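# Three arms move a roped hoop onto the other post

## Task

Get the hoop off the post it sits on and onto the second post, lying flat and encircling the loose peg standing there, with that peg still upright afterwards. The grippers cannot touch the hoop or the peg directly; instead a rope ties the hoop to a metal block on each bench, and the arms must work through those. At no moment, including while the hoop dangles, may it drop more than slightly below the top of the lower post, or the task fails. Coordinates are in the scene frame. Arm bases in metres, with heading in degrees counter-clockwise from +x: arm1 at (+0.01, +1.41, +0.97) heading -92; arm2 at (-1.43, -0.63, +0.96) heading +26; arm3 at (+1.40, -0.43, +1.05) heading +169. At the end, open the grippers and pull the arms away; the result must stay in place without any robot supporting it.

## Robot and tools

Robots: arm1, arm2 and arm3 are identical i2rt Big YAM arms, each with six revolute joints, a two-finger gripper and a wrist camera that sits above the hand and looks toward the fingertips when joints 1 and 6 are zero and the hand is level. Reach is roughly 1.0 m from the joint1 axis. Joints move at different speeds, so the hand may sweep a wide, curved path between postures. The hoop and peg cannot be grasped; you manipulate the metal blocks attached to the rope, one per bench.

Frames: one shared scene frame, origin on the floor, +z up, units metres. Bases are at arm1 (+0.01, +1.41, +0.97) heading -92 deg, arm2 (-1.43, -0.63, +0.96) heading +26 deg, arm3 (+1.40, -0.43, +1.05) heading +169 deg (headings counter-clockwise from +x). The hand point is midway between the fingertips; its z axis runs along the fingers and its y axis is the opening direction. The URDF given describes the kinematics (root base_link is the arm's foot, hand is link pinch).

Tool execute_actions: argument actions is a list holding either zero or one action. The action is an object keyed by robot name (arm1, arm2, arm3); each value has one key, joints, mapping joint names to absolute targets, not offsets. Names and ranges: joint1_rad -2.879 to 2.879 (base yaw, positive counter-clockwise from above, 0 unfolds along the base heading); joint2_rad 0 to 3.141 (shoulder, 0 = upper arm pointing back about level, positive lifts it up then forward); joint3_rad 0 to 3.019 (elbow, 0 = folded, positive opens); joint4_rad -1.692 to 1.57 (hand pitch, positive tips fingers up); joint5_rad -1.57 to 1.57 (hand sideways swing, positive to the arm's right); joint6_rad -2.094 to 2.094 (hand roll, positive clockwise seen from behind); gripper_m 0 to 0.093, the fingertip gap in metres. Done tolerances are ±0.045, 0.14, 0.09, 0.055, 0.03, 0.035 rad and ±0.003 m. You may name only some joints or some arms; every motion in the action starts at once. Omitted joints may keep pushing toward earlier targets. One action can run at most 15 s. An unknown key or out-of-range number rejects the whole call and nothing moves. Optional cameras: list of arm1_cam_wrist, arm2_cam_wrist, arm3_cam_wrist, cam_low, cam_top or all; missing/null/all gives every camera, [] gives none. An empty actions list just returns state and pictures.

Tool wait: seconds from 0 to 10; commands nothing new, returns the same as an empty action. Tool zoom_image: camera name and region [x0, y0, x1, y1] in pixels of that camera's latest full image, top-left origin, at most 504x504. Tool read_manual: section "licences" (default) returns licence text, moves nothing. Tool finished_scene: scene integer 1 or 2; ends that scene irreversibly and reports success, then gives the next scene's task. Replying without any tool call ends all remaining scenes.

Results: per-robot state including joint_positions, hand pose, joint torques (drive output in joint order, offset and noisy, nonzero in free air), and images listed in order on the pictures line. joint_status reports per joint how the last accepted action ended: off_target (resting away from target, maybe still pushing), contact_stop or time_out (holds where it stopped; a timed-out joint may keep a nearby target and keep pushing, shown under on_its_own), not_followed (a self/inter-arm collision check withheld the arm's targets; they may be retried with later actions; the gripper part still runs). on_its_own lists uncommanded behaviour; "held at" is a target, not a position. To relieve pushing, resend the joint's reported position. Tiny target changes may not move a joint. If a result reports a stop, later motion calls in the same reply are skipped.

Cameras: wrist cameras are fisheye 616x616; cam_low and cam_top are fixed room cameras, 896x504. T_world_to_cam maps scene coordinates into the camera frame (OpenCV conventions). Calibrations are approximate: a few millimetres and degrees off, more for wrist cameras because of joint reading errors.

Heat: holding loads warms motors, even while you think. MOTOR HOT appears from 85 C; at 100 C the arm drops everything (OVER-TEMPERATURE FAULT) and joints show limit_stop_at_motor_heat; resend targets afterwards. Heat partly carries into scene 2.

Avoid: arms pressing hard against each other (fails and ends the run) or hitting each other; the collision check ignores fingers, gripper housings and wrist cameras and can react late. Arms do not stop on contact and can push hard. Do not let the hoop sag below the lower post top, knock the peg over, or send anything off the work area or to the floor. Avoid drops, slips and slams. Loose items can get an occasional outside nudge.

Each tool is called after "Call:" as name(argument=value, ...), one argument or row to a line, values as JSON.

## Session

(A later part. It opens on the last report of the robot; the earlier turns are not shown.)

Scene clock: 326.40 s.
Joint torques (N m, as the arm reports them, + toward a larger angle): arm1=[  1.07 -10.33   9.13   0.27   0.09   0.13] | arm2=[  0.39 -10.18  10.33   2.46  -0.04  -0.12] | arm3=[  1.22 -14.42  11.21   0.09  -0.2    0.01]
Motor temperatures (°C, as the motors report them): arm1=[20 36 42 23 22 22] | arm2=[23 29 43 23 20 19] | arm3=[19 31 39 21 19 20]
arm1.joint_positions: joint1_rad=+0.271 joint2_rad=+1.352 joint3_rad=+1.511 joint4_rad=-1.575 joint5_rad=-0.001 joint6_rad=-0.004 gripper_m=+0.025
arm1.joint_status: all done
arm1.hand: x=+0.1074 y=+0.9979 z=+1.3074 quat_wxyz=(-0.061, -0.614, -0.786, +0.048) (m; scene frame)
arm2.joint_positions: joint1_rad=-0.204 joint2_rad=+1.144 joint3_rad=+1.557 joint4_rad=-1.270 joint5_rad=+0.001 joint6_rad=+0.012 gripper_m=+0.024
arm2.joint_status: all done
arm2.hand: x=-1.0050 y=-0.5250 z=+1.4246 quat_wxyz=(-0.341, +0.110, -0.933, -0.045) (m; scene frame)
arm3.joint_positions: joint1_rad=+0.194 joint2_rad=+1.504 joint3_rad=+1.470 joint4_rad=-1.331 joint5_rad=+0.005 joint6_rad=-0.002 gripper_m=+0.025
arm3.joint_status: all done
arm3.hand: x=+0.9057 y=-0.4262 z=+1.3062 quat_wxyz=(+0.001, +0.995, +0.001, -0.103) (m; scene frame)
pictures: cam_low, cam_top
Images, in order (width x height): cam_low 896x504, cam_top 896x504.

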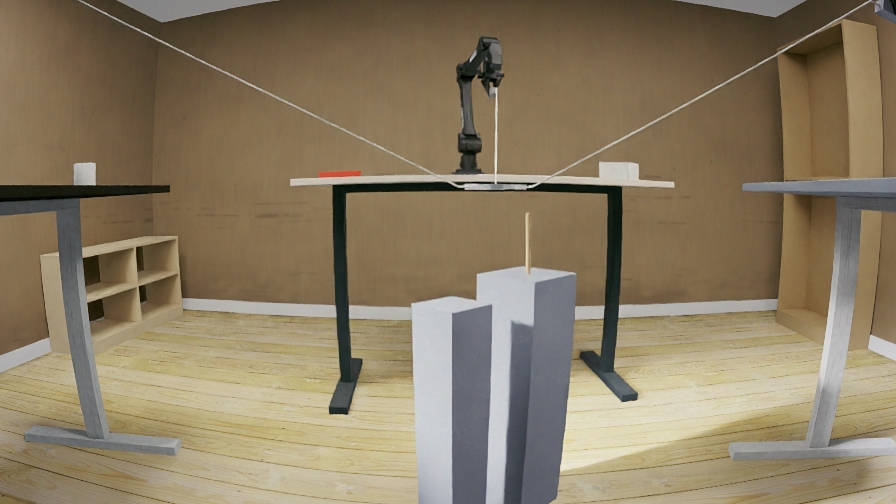

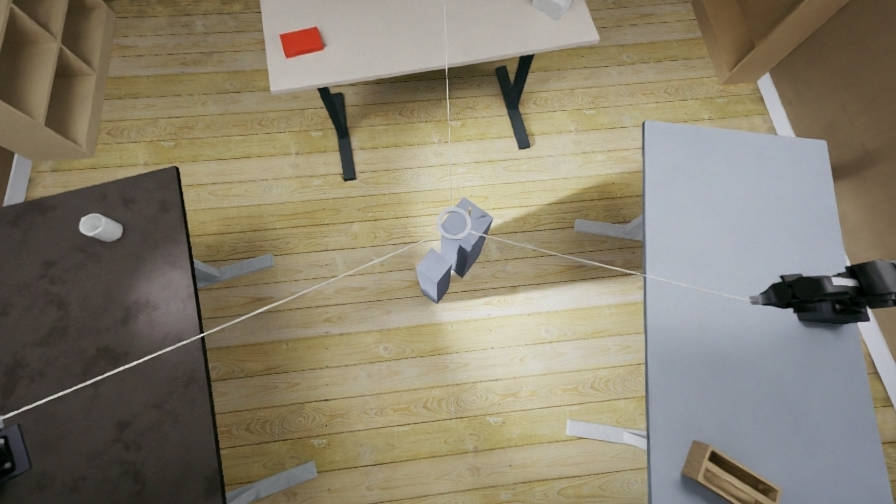

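Call:
execute_actions(
  actions=[
    {"arm1":{"joints":{"joint1_rad":0.508,"joint2_rad":1.21,"joint3_rad":1.42}},"arm2":{"joints":{"joint1_rad":-0.1,"joint2_rad":1.397,"joint3_rad":1.875}},"arm3":{"joints":{"joint1_rad":0.032,"joint2_rad":1.286,"joint3_rad":1.295}}},
  ],
  cameras=["cam_low","cam_top"],
)

Scene clock: 341.47 s.
Joint torques (N m, as the arm reports them, + toward a larger angle): arm1=[ 0.86 -8.92  8.62  0.34  0.05  0.11] | arm2=[ -0.51 -15.3   14.91   2.03  -0.04  -0.12] | arm3=[ 1.23 -9.84 10.08  0.26 -0.19  0.01]
Motor temperatures (°C, as the motors report them): arm1=[20 35 42 23 22 22] | arm2=[23 29 44 23 20 19] | arm3=[19 31 40 21 20 20]
arm1.joint_positions: joint1_rad=+0.510 joint2_rad=+1.226 joint3_rad=+1.408 joint4_rad=-1.575 joint5_rad=+0.001 joint6_rad=-0.002 gripper_m=+0.025
arm1.joint_status: all done
arm1.hand: x=+0.1807 y=+1.0721 z=+1.3119 quat_wxyz=(-0.076, -0.516, -0.852, +0.047) (m; scene frame)
arm2.joint_positions: joint1_rad=-0.094 joint2_rad=+1.429 joint3_rad=+1.795 joint4_rad=-1.260 joint5_rad=+0.001 joint6_rad=+0.012 gripper_m=+0.024
arm2.joint_status: all done
arm2.hand: x=-0.9176 y=-0.4412 z=+1.4131 quat_wxyz=(-0.321, +0.162, -0.931, -0.061) (m; scene frame)
arm3.joint_positions: joint1_rad=+0.017 joint2_rad=+1.291 joint3_rad=+1.283 joint4_rad=-1.335 joint5_rad=+0.004 joint6_rad=-0.002 gripper_m=+0.025
arm3.joint_status: all done
arm3.hand: x=+0.9886 y=-0.3523 z=+1.3175 quat_wxyz=(-0.008, +0.990, -0.087, -0.114) (m; scene frame)
pictures: cam_low, cam_top
Images, in order (width x height): cam_low 896x504, cam_top 896x504.

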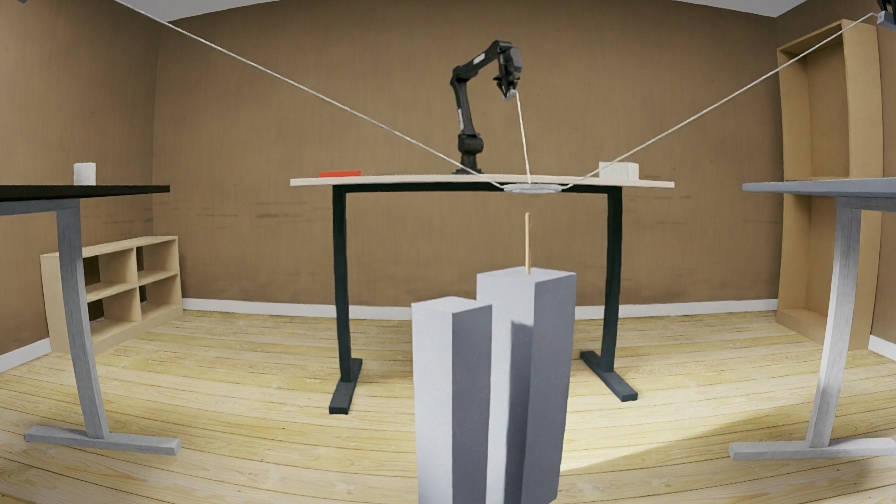

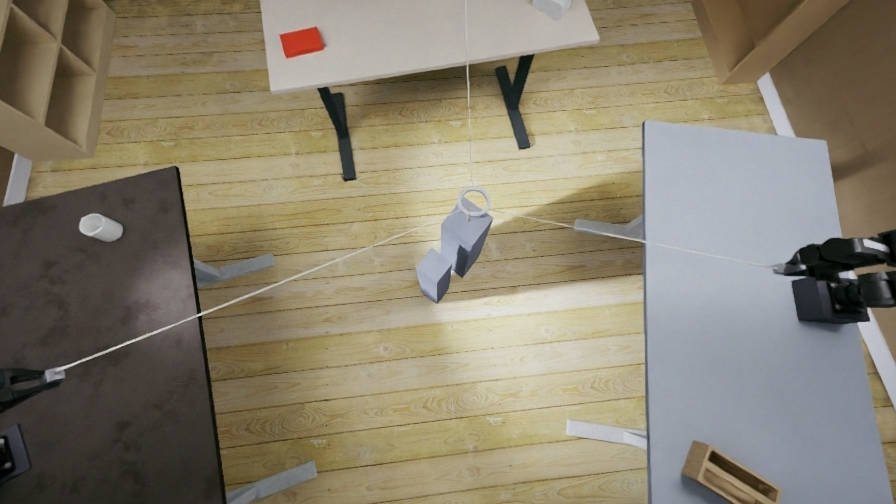

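Call:
execute_actions(
  actions=[],
  cameras=["cam_low","cam_top"],
)

Call:
zoom_image(
  camera="cam_top",
  region=[410, 165, 530, 285],
)

Call:
zoom_image(
  camera="cam_low",
  region=[450, 150, 610, 290],
)

Scene clock: 344.03 s.
Joint torques (N m, as the arm reports them, + toward a larger angle): arm1=[ 0.85 -8.9   8.71  0.31  0.04  0.12] | arm2=[ -0.53 -15.59  14.9    2.    -0.04  -0.12] | arm3=[ 1.27 -9.82 10.07  0.28 -0.18  0.  ]
Motor temperatures (°C, as the motors report them): arm1=[20 35 42 23 22 22] | arm2=[23 29 46 23 20 19] | arm3=[19 31 39 21 20 20]
arm1.joint_positions: joint1_rad=+0.510 joint2_rad=+1.226 joint3_rad=+1.408 joint4_rad=-1.575 joint5_rad=+0.001 joint6_rad=-0.002 gripper_m=+0.025
arm1.joint_status: all done
arm1.hand: x=+0.1807 y=+1.0721 z=+1.3119 quat_wxyz=(-0.076, -0.516, -0.852, +0.047) (m; scene frame)
arm2.joint_positions: joint1_rad=-0.094 joint2_rad=+1.429 joint3_rad=+1.795 joint4_rad=-1.260 joint5_rad=+0.001 joint6_rad=+0.012 gripper_m=+0.024
arm2.joint_status: all done
arm2.hand: x=-0.9176 y=-0.4412 z=+1.4131 quat_wxyz=(-0.321, +0.162, -0.931, -0.061) (m; scene frame)
arm3.joint_positions: joint1_rad=+0.017 joint2_rad=+1.291 joint3_rad=+1.283 joint4_rad=-1.335 joint5_rad=+0.004 joint6_rad=-0.002 gripper_m=+0.025
arm3.joint_status: all done
arm3.hand: x=+0.9886 y=-0.3523 z=+1.3175 quat_wxyz=(-0.008, +0.990, -0.087, -0.114) (m; scene frame)
pictures: cam_low, cam_top
Images, in order (width x height): cam_low 896x504, cam_top 896x504.

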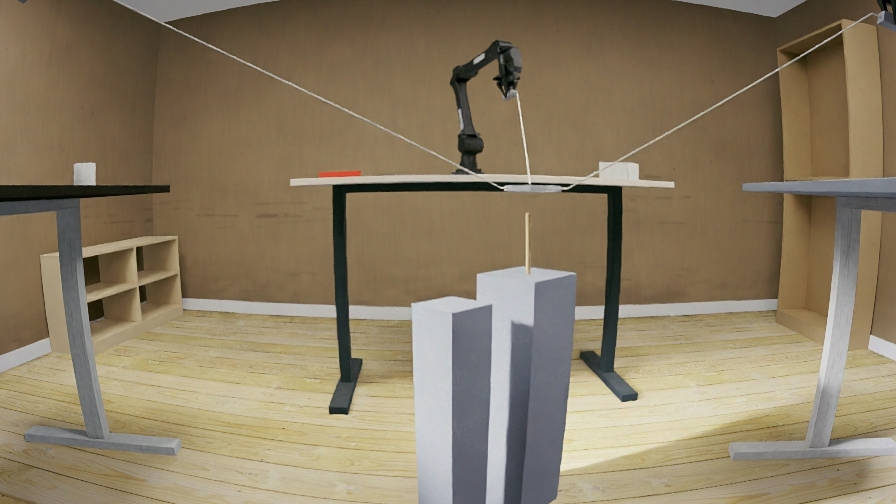

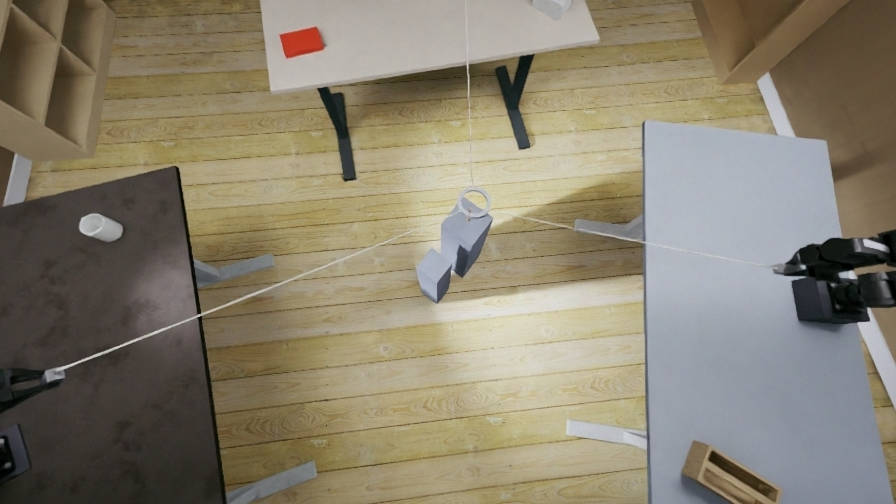

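Region (410, 165, 530, 285) of cam_top's 896x504 image, scaled by 4.200, with more detail than that image has.

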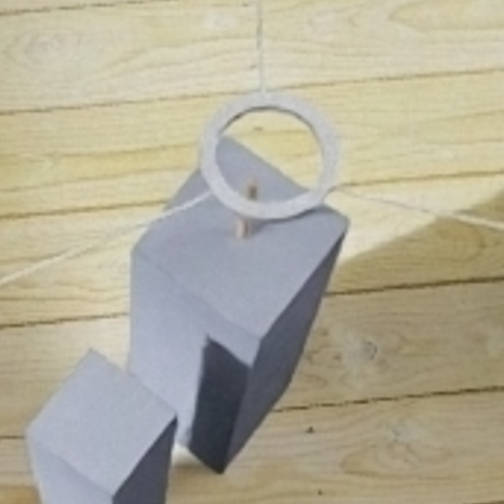

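Region (450, 150, 610, 290) of cam_low's 896x504 image, scaled by 3.150, with more detail than that image has; it fills the top 441 rows of this view, and the rest is white.

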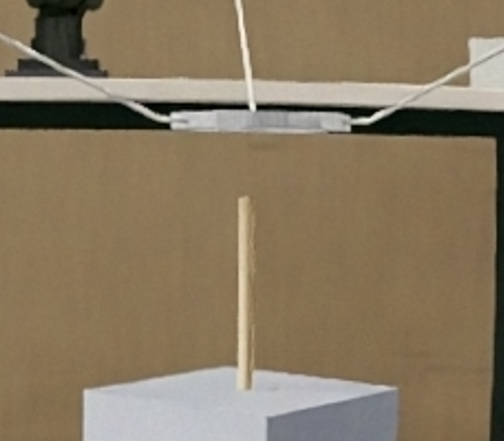

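Call:
execute_actions(
  actions=[
    {"arm1":{"joints":{"joint2_rad":1.351}},"arm2":{"joints":{"joint2_rad":1.464,"joint3_rad":1.835}},"arm3":{"joints":{"joint2_rad":1.452}}},
  ],
  cameras=["cam_low","cam_top"],
)

Call:
zoom_image(
  camera="cam_top",
  region=[410, 165, 530, 285],
)

Call:
zoom_image(
  camera="cam_low",
  region=[450, 150, 610, 290],
)

Scene clock: 390.77 s.
Joint torques (N m, as the arm reports them, + toward a larger angle): arm1=[  0.93 -11.73   8.78   0.07   0.05   0.11] | arm2=[ -0.45 -16.87  11.89   1.93  -0.04  -0.11] | arm3=[  1.29 -14.14  10.38  -0.07  -0.19   0.01]
Motor temperatures (°C, as the motors report them): arm1=[20 34 42 23 22 22] | arm2=[23 30 55 23 20 19] | arm3=[19 28 39 21 20 20]
arm1.joint_positions: joint1_rad=+0.510 joint2_rad=+1.378 joint3_rad=+1.405 joint4_rad=-1.575 joint5_rad=+0.001 joint6_rad=-0.002 gripper_m=+0.025
arm1.joint_status: all done
arm1.hand: x=+0.1928 y=+1.0487 z=+1.2544 quat_wxyz=(-0.009, -0.518, -0.855, +0.006) (m; scene frame)
arm2.joint_positions: joint1_rad=-0.094 joint2_rad=+1.497 joint3_rad=+1.795 joint4_rad=-1.260 joint5_rad=+0.001 joint6_rad=+0.012 gripper_m=+0.024
arm2.joint_status: all done
arm2.hand: x=-0.8981 y=-0.4338 z=+1.3764 quat_wxyz=(-0.289, +0.163, -0.942, -0.055) (m; scene frame)
arm3.joint_positions: joint1_rad=+0.017 joint2_rad=+1.479 joint3_rad=+1.274 joint4_rad=-1.335 joint5_rad=+0.004 joint6_rad=-0.002 gripper_m=+0.025
arm3.joint_status: all done
arm3.hand: x=+0.9725 y=-0.3500 z=+1.2369 quat_wxyz=(+0.000, +0.996, -0.087, -0.015) (m; scene frame)
pictures: cam_low, cam_top
Images, in order (width x height): cam_low 896x504, cam_top 896x504.

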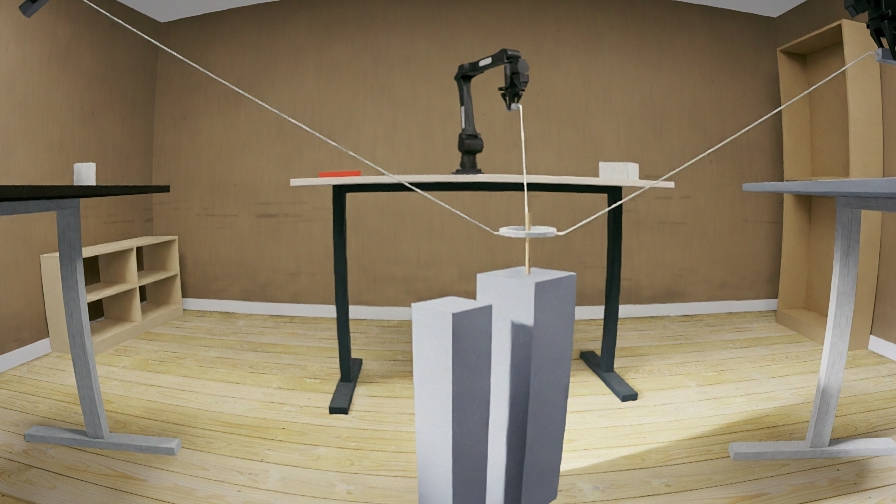

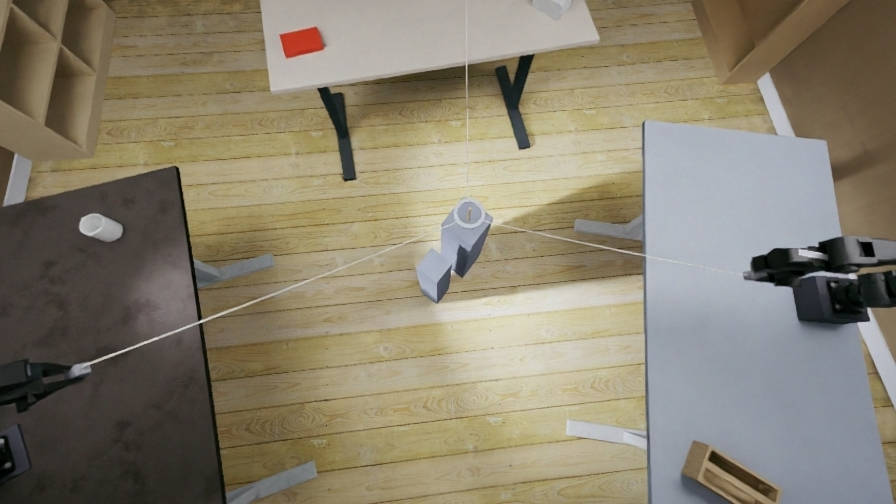

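Region (410, 165, 530, 285) of cam_top's 896x504 image, scaled by 4.200, with more detail than that image has.

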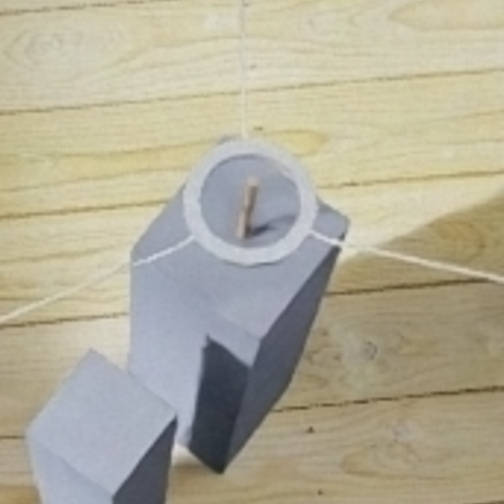

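Region (450, 150, 610, 290) of cam_low's 896x504 image, scaled by 3.150, with more detail than that image has; it fills the top 441 rows of this view, and the rest is white.

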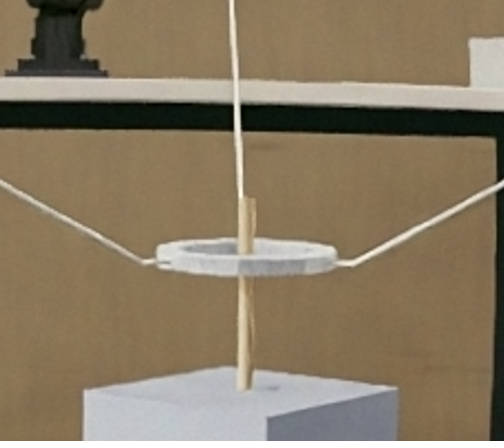

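Call:
execute_actions(
  actions=[
    {"arm1":{"joints":{"joint2_rad":1.497}},"arm2":{"joints":{"joint2_rad":1.554}},"arm3":{"joints":{"joint2_rad":1.571,"joint4_rad":-1.19}}},
  ],
  cameras=["cam_low","cam_top"],
)

Call:
zoom_image(
  camera="cam_low",
  region=[450, 150, 610, 290],
)

Call:
zoom_image(
  camera="cam_top",
  region=[410, 165, 530, 285],
)

Scene clock: 404.87 s.
Joint torques (N m, as the arm reports them, + toward a larger angle): arm1=[  0.92 -13.3    8.52  -0.21   0.04   0.09] | arm2=[ -0.53 -18.79  11.93   1.77  -0.03  -0.11] | arm3=[  1.51 -15.21  10.02   0.86  -0.17   0.01]
Motor temperatures (°C, as the motors report them): arm1=[20 35 43 23 22 22] | arm2=[23 31 52 23 20 19] | arm3=[19 29 39 21 20 20]
arm1.joint_positions: joint1_rad=+0.510 joint2_rad=+1.522 joint3_rad=+1.405 joint4_rad=-1.575 joint5_rad=+0.001 joint6_rad=-0.002 gripper_m=+0.025
arm1.joint_status: all done
arm1.hand: x=+0.2008 y=+1.0333 z=+1.1982 quat_wxyz=(+0.052, -0.517, -0.854, -0.031) (m; scene frame)
arm2.joint_positions: joint1_rad=-0.094 joint2_rad=+1.591 joint3_rad=+1.795 joint4_rad=-1.260 joint5_rad=+0.001 joint6_rad=+0.012 gripper_m=+0.024
arm2.joint_status: all done
arm2.hand: x=-0.8754 y=-0.4252 z=+1.3241 quat_wxyz=(-0.245, +0.166, -0.954, -0.047) (m; scene frame)
arm3.joint_positions: joint1_rad=+0.017 joint2_rad=+1.597 joint3_rad=+1.274 joint4_rad=-1.201 joint5_rad=+0.003 joint6_rad=-0.002 gripper_m=+0.025
arm3.joint_status: all done
arm3.hand: x=+0.9358 y=-0.3442 z=+1.1873 quat_wxyz=(+0.000, +0.996, -0.087, -0.024) (m; scene frame)
pictures: cam_low, cam_top
Images, in order (width x height): cam_low 896x504, cam_top 896x504.

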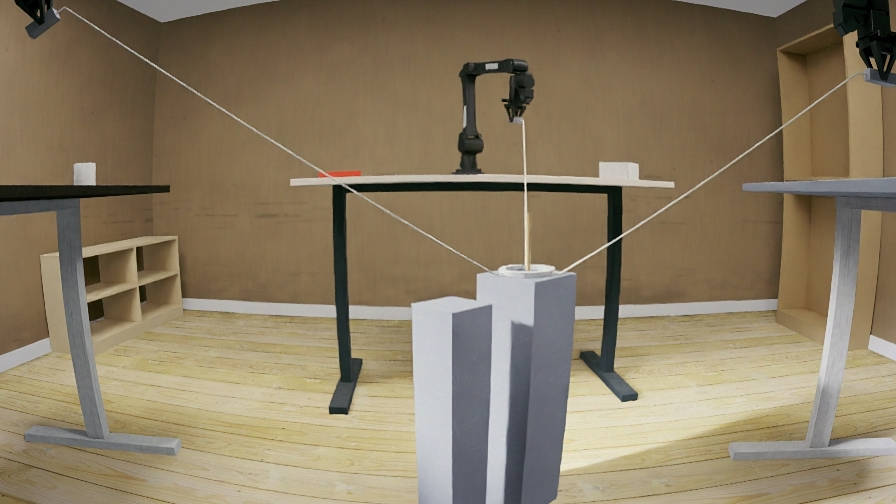

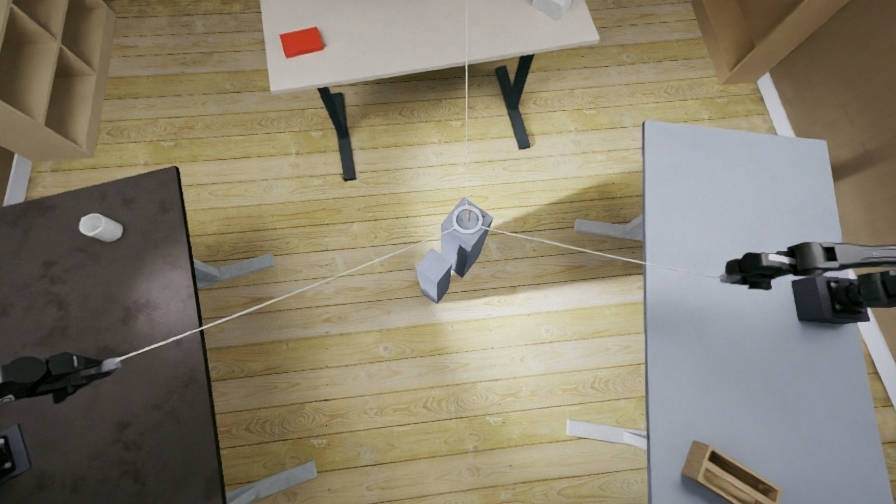

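Region (450, 150, 610, 290) of cam_low's 896x504 image, scaled by 3.150, with more detail than that image has; it fills the top 441 rows of this view, and the rest is white.

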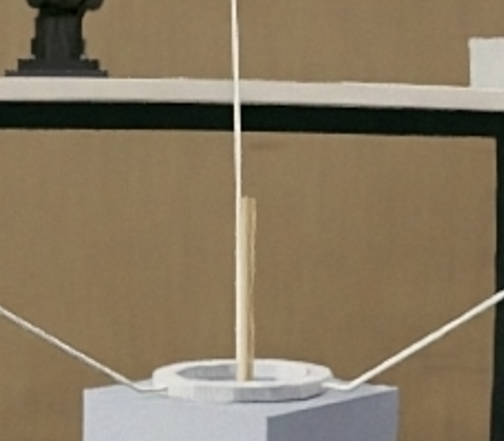

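Region (410, 165, 530, 285) of cam_top's 896x504 image, scaled by 4.200, with more detail than that image has.

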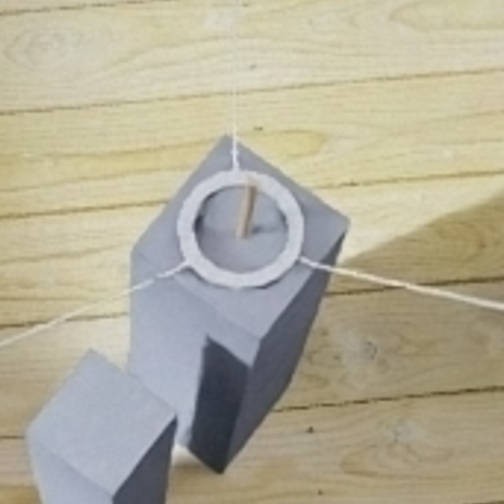

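Call:
execute_actions(
  actions=[
    {"arm1":{"joints":{"joint2_rad":1.92,"joint4_rad":-1.0}},"arm2":{"joints":{"joint2_rad":1.965,"joint3_rad":1.582,"joint4_rad":-1.14}},"arm3":{"joints":{"joint2_rad":1.995,"joint4_rad":-0.828}}},
  ],
  cameras=["cam_low","cam_top"],
)

Scene clock: 416.60 s.
Joint torques (N m, as the arm reports them, + toward a larger angle): arm1=[  0.93 -18.44   7.85   1.22   0.05   0.12] | arm2=[ -0.53 -21.11   8.76   0.55  -0.03  -0.11] | arm3=[  1.25 -19.14   8.21   1.01  -0.16   0.01]
Motor temperatures (°C, as the motors report them): arm1=[20 36 42 23 22 22] | arm2=[23 31 50 23 20 19] | arm3=[19 30 39 21 20 20]
arm1.joint_positions: joint1_rad=+0.510 joint2_rad=+1.954 joint3_rad=+1.400 joint4_rad=-1.019 joint5_rad=+0.001 joint6_rad=-0.002 gripper_m=+0.025
arm1.joint_status: all done
arm1.hand: x=+0.2609 y=+0.9178 z=+0.9844 quat_wxyz=(+0.001, -0.518, -0.855, +0.000) (m; scene frame)
arm2.joint_positions: joint1_rad=-0.094 joint2_rad=+1.984 joint3_rad=+1.563 joint4_rad=-1.146 joint5_rad=+0.001 joint6_rad=+0.012 gripper_m=+0.024
arm2.joint_status: all done
arm2.hand: x=-0.8854 y=-0.4279 z=+1.0009 quat_wxyz=(+0.004, +0.172, -0.985, +0.000) (m; scene frame)
arm3.joint_positions: joint1_rad=+0.018 joint2_rad=+2.021 joint3_rad=+1.273 joint4_rad=-0.843 joint5_rad=+0.003 joint6_rad=-0.002 gripper_m=+0.025
arm3.joint_status: all done
arm3.hand: x=+0.8871 y=-0.3374 z=+0.9828 quat_wxyz=(+0.003, +0.996, -0.086, +0.010) (m; scene frame)
pictures: cam_low, cam_top
Images, in order (width x height): cam_low 896x504, cam_top 896x504.

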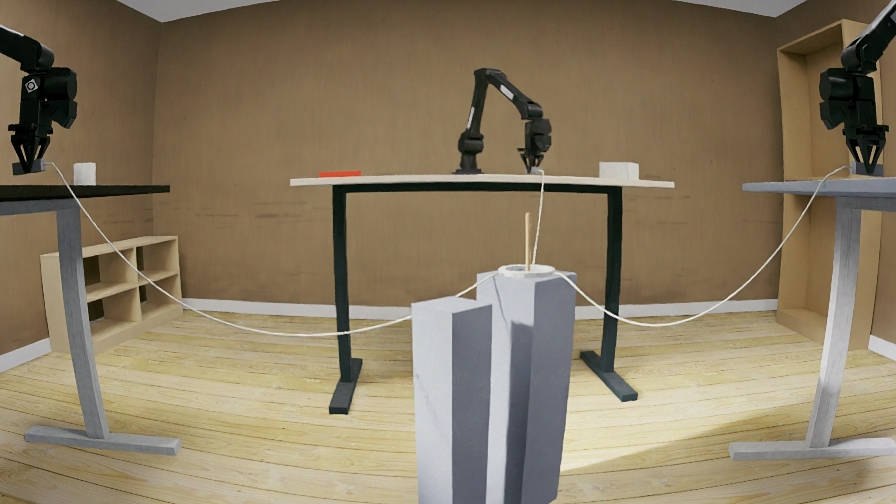

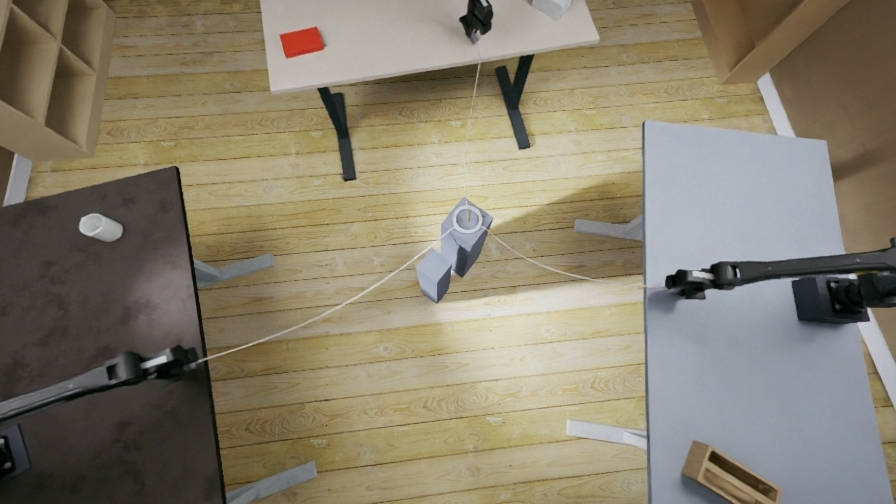

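Call:
execute_actions(
  actions=[
    {"arm1":{"joints":{"joint2_rad":1.965}},"arm2":{"joints":{"joint2_rad":2.012}},"arm3":{"joints":{"joint2_rad":2.04}}},
  ],
  cameras=["cam_low"],
)

Scene clock: 420.30 s.
Joint torques (N m, as the arm reports them, + toward a larger angle): arm1=[  0.86 -15.     7.83   1.22   0.04   0.12] | arm2=[ -0.47 -21.36   8.53   0.44  -0.02  -0.11] | arm3=[  1.21 -17.57   7.93   0.91  -0.16   0.01]
Motor temperatures (°C, as the motors report them): arm1=[20 37 42 23 22 22] | arm2=[23 32 49 23 20 19] | arm3=[19 31 39 21 20 20]
arm1.joint_positions: joint1_rad=+0.510 joint2_rad=+1.954 joint3_rad=+1.400 joint4_rad=-1.019 joint5_rad=+0.001 joint6_rad=-0.002 gripper_m=+0.025
arm1.joint_status: all done
arm1.hand: x=+0.2609 y=+0.9178 z=+0.9842 quat_wxyz=(+0.001, -0.518, -0.855, +0.000) (m; scene frame)
arm2.joint_positions: joint1_rad=-0.094 joint2_rad=+2.030 joint3_rad=+1.563 joint4_rad=-1.146 joint5_rad=+0.001 joint6_rad=+0.012 gripper_m=+0.024
arm2.joint_status: all done
arm2.hand: x=-0.8898 y=-0.4294 z=+0.9748 quat_wxyz=(+0.026, +0.172, -0.985, +0.004) (m; scene frame)
arm3.joint_positions: joint1_rad=+0.018 joint2_rad=+2.040 joint3_rad=+1.273 joint4_rad=-0.843 joint5_rad=+0.003 joint6_rad=-0.002 gripper_m=+0.025
arm3.joint_status: all done
arm3.hand: x=+0.8909 y=-0.3382 z=+0.9731 quat_wxyz=(+0.004, +0.996, -0.086, +0.020) (m; scene frame)
pictures: cam_low
Images, in order (width x height): cam_low 896x504.

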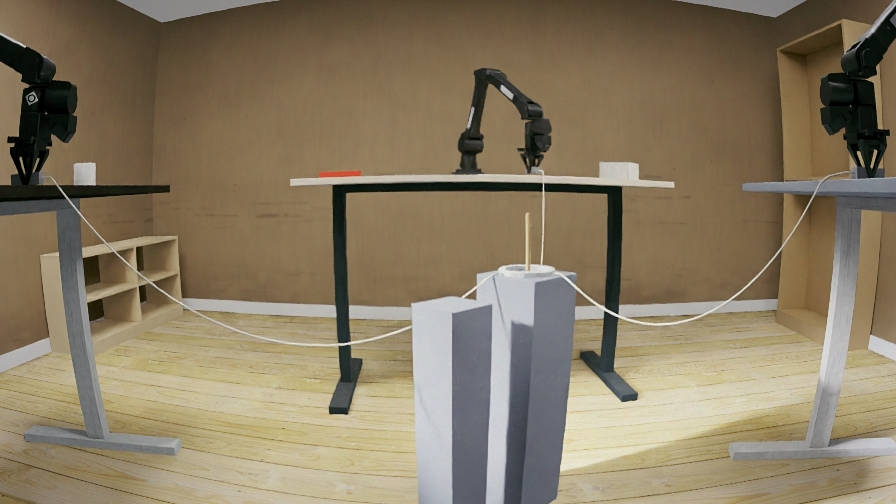

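Call:
execute_actions(
  actions=[
    {"arm1":{"joints":{"joint2_rad":1.992}},"arm2":{"joints":{"gripper_m":0.06}},"arm3":{"joints":{"joint2_rad":2.065}}},
  ],
  cameras=["cam_low"],
)

Scene clock: 425.23 s.
Joint torques (N m, as the arm reports them, + toward a larger angle): arm1=[  0.9  -14.54   7.72   1.06   0.04   0.11] | arm2=[ -0.41 -21.54   8.51   0.44  -0.03  -0.11] | arm3=[  1.2  -16.76   7.86   0.74  -0.15   0.01]
Motor temperatures (°C, as the motors report them): arm1=[20 37 42 23 22 22] | arm2=[23 32 48 23 20 19] | arm3=[19 31 38 21 20 20]
arm1.joint_positions: joint1_rad=+0.510 joint2_rad=+1.974 joint3_rad=+1.400 joint4_rad=-1.015 joint5_rad=+0.001 joint6_rad=-0.002 gripper_m=+0.025
arm1.joint_status: all done
arm1.hand: x=+0.2601 y=+0.9193 z=+0.9736 quat_wxyz=(+0.008, -0.518, -0.855, -0.004) (m; scene frame)
arm2.joint_positions: joint1_rad=-0.094 joint2_rad=+2.030 joint3_rad=+1.563 joint4_rad=-1.146 joint5_rad=+0.001 joint6_rad=+0.012 gripper_m=+0.060
arm2.joint_status: all done
arm2.hand: x=-0.8898 y=-0.4294 z=+0.9748 quat_wxyz=(+0.026, +0.172, -0.985, +0.004) (m; scene frame)
arm3.joint_positions: joint1_rad=+0.019 joint2_rad=+2.055 joint3_rad=+1.273 joint4_rad=-0.840 joint5_rad=+0.003 joint6_rad=-0.002 gripper_m=+0.025
arm3.joint_status: all done
arm3.hand: x=+0.8927 y=-0.3389 z=+0.9661 quat_wxyz=(+0.004, +0.996, -0.086, +0.025) (m; scene frame)
pictures: cam_low
Images, in order (width x height): cam_low 896x504.

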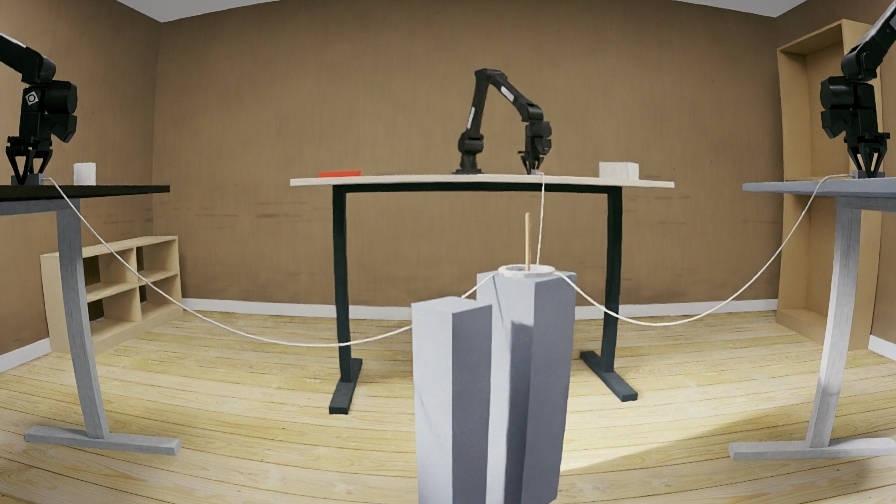

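Call:
execute_actions(
  actions=[
    {"arm1":{"joints":{"joint2_rad":1.96,"gripper_m":0.06}},"arm3":{"joints":{"joint2_rad":2.04,"gripper_m":0.06}}},
  ],
  cameras=[],
)

Call:
execute_actions(
  actions=[
    {"arm1":{"joints":{"joint2_rad":1.55}},"arm2":{"joints":{"joint2_rad":1.6}},"arm3":{"joints":{"joint2_rad":1.62}}},
  ],
  cameras=["cam_low","cam_top"],
)

Call:
zoom_image(
  camera="cam_low",
  region=[450, 170, 610, 310],
)

Scene clock: 430.87 s.
Joint torques (N m, as the arm reports them, + toward a larger angle): arm1=[  1.03 -17.13   7.77   1.09   0.02   0.12] | arm2=[ -0.54 -21.28   8.55   0.45  -0.04  -0.11] | arm3=[  1.14 -18.59   7.83   0.77  -0.15   0.01]
Motor temperatures (°C, as the motors report them): arm1=[20 37 42 23 22 22] | arm2=[23 33 47 23 20 19] | arm3=[19 31 38 21 20 20]
arm1.joint_positions: joint1_rad=+0.510 joint2_rad=+1.974 joint3_rad=+1.400 joint4_rad=-1.015 joint5_rad=+0.001 joint6_rad=-0.002 gripper_m=+0.060
arm1.joint_status: all done
arm1.hand: x=+0.2601 y=+0.9192 z=+0.9738 quat_wxyz=(+0.008, -0.518, -0.855, -0.004) (m; scene frame)
arm2.joint_positions: joint1_rad=-0.094 joint2_rad=+2.030 joint3_rad=+1.563 joint4_rad=-1.146 joint5_rad=+0.001 joint6_rad=+0.012 gripper_m=+0.060
arm2.joint_status: not commanded
arm2.hand: x=-0.8898 y=-0.4294 z=+0.9748 quat_wxyz=(+0.026, +0.172, -0.985, +0.004) (m; scene frame)
arm3.joint_positions: joint1_rad=+0.019 joint2_rad=+2.055 joint3_rad=+1.273 joint4_rad=-0.840 joint5_rad=+0.003 joint6_rad=-0.002 gripper_m=+0.060
arm3.joint_status: all done
arm3.hand: x=+0.8925 y=-0.3389 z=+0.9663 quat_wxyz=(+0.004, +0.996, -0.086, +0.025) (m; scene frame)
pictures: none
No camera images: the call's "cameras" was empty. Leave "cameras" out to get every camera's image.

Scene clock: 432.37 s.
Joint torques (N m, as the arm reports them, + toward a larger angle): arm1=[  0.89 -11.7    9.45   1.77   0.02   0.11] | arm2=[ -0.48 -17.47  10.27   1.11  -0.03  -0.11] | arm3=[  1.15 -13.82  10.63   1.47  -0.16   0.01]
Motor temperatures (°C, as the motors report them): arm1=[20 37 42 23 22 22] | arm2=[23 33 47 23 20 19] | arm3=[19 31 38 21 20 20]
arm1.joint_positions: joint1_rad=+0.510 joint2_rad=+1.542 joint3_rad=+1.400 joint4_rad=-1.015 joint5_rad=+0.001 joint6_rad=-0.002 gripper_m=+0.060
arm1.joint_status: all done
arm1.hand: x=+0.2632 y=+0.9134 z=+1.2067 quat_wxyz=(-0.175, -0.507, -0.837, +0.107) (m; scene frame)
arm2.joint_positions: joint1_rad=-0.094 joint2_rad=+1.616 joint3_rad=+1.563 joint4_rad=-1.146 joint5_rad=+0.001 joint6_rad=+0.012 gripper_m=+0.060
arm2.joint_status: all done
arm2.hand: x=-0.8906 y=-0.4305 z=+1.2093 quat_wxyz=(-0.176, +0.169, -0.969, -0.034) (m; scene frame)
arm3.joint_positions: joint1_rad=+0.019 joint2_rad=+1.618 joint3_rad=+1.273 joint4_rad=-0.840 joint5_rad=+0.003 joint6_rad=-0.002 gripper_m=+0.060
arm3.joint_status: all done
arm3.hand: x=+0.8507 y=-0.3298 z=+1.1953 quat_wxyz=(-0.015, +0.978, -0.085, -0.191) (m; scene frame)
pictures: cam_low, cam_top
Images, in order (width x height): cam_low 896x504, cam_top 896x504.

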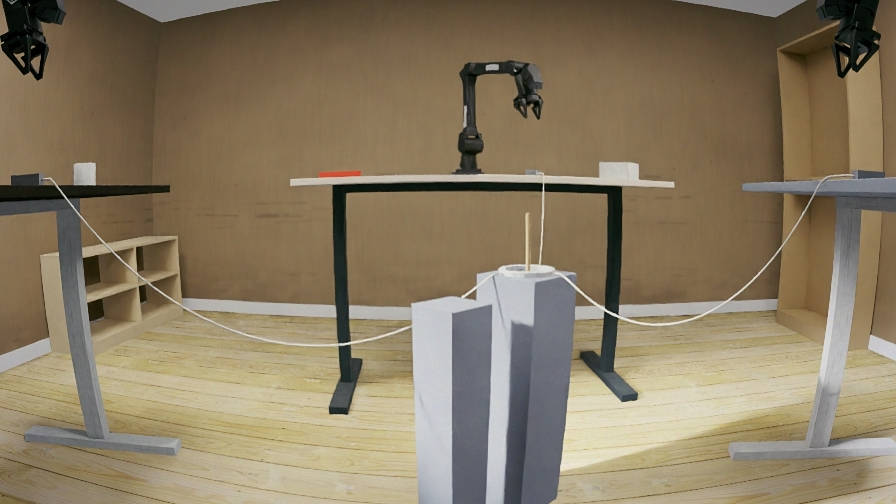

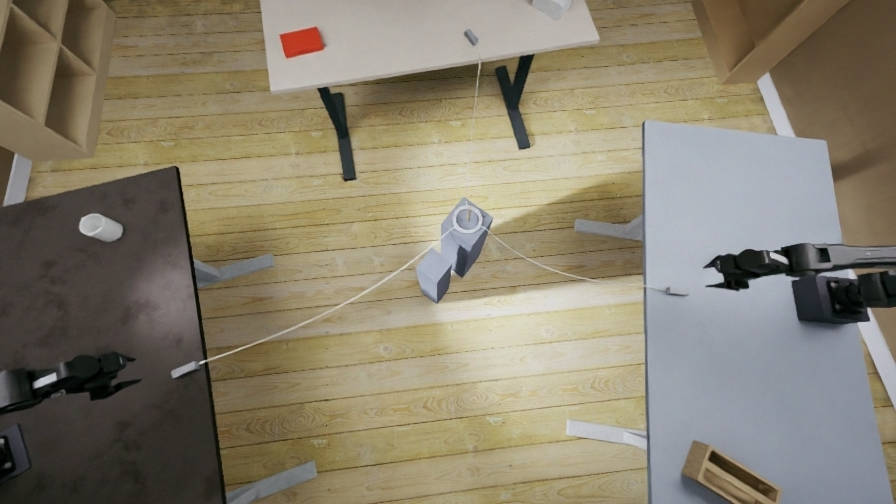

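Region (450, 170, 610, 310) of cam_low's 896x504 image, scaled by 3.150, with more detail than that image has; it fills the top 441 rows of this view, and the rest is white.

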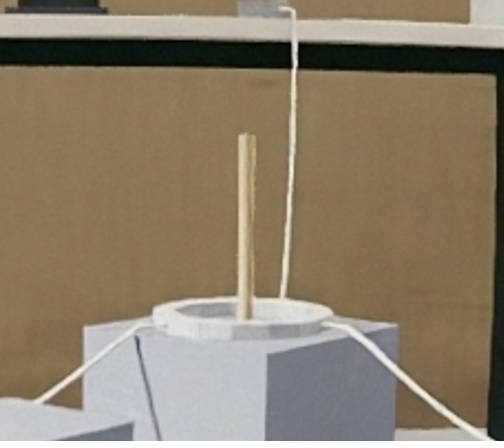

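Call:
finished_scene(
  scene=2,
)

The scene is finished: the task was done.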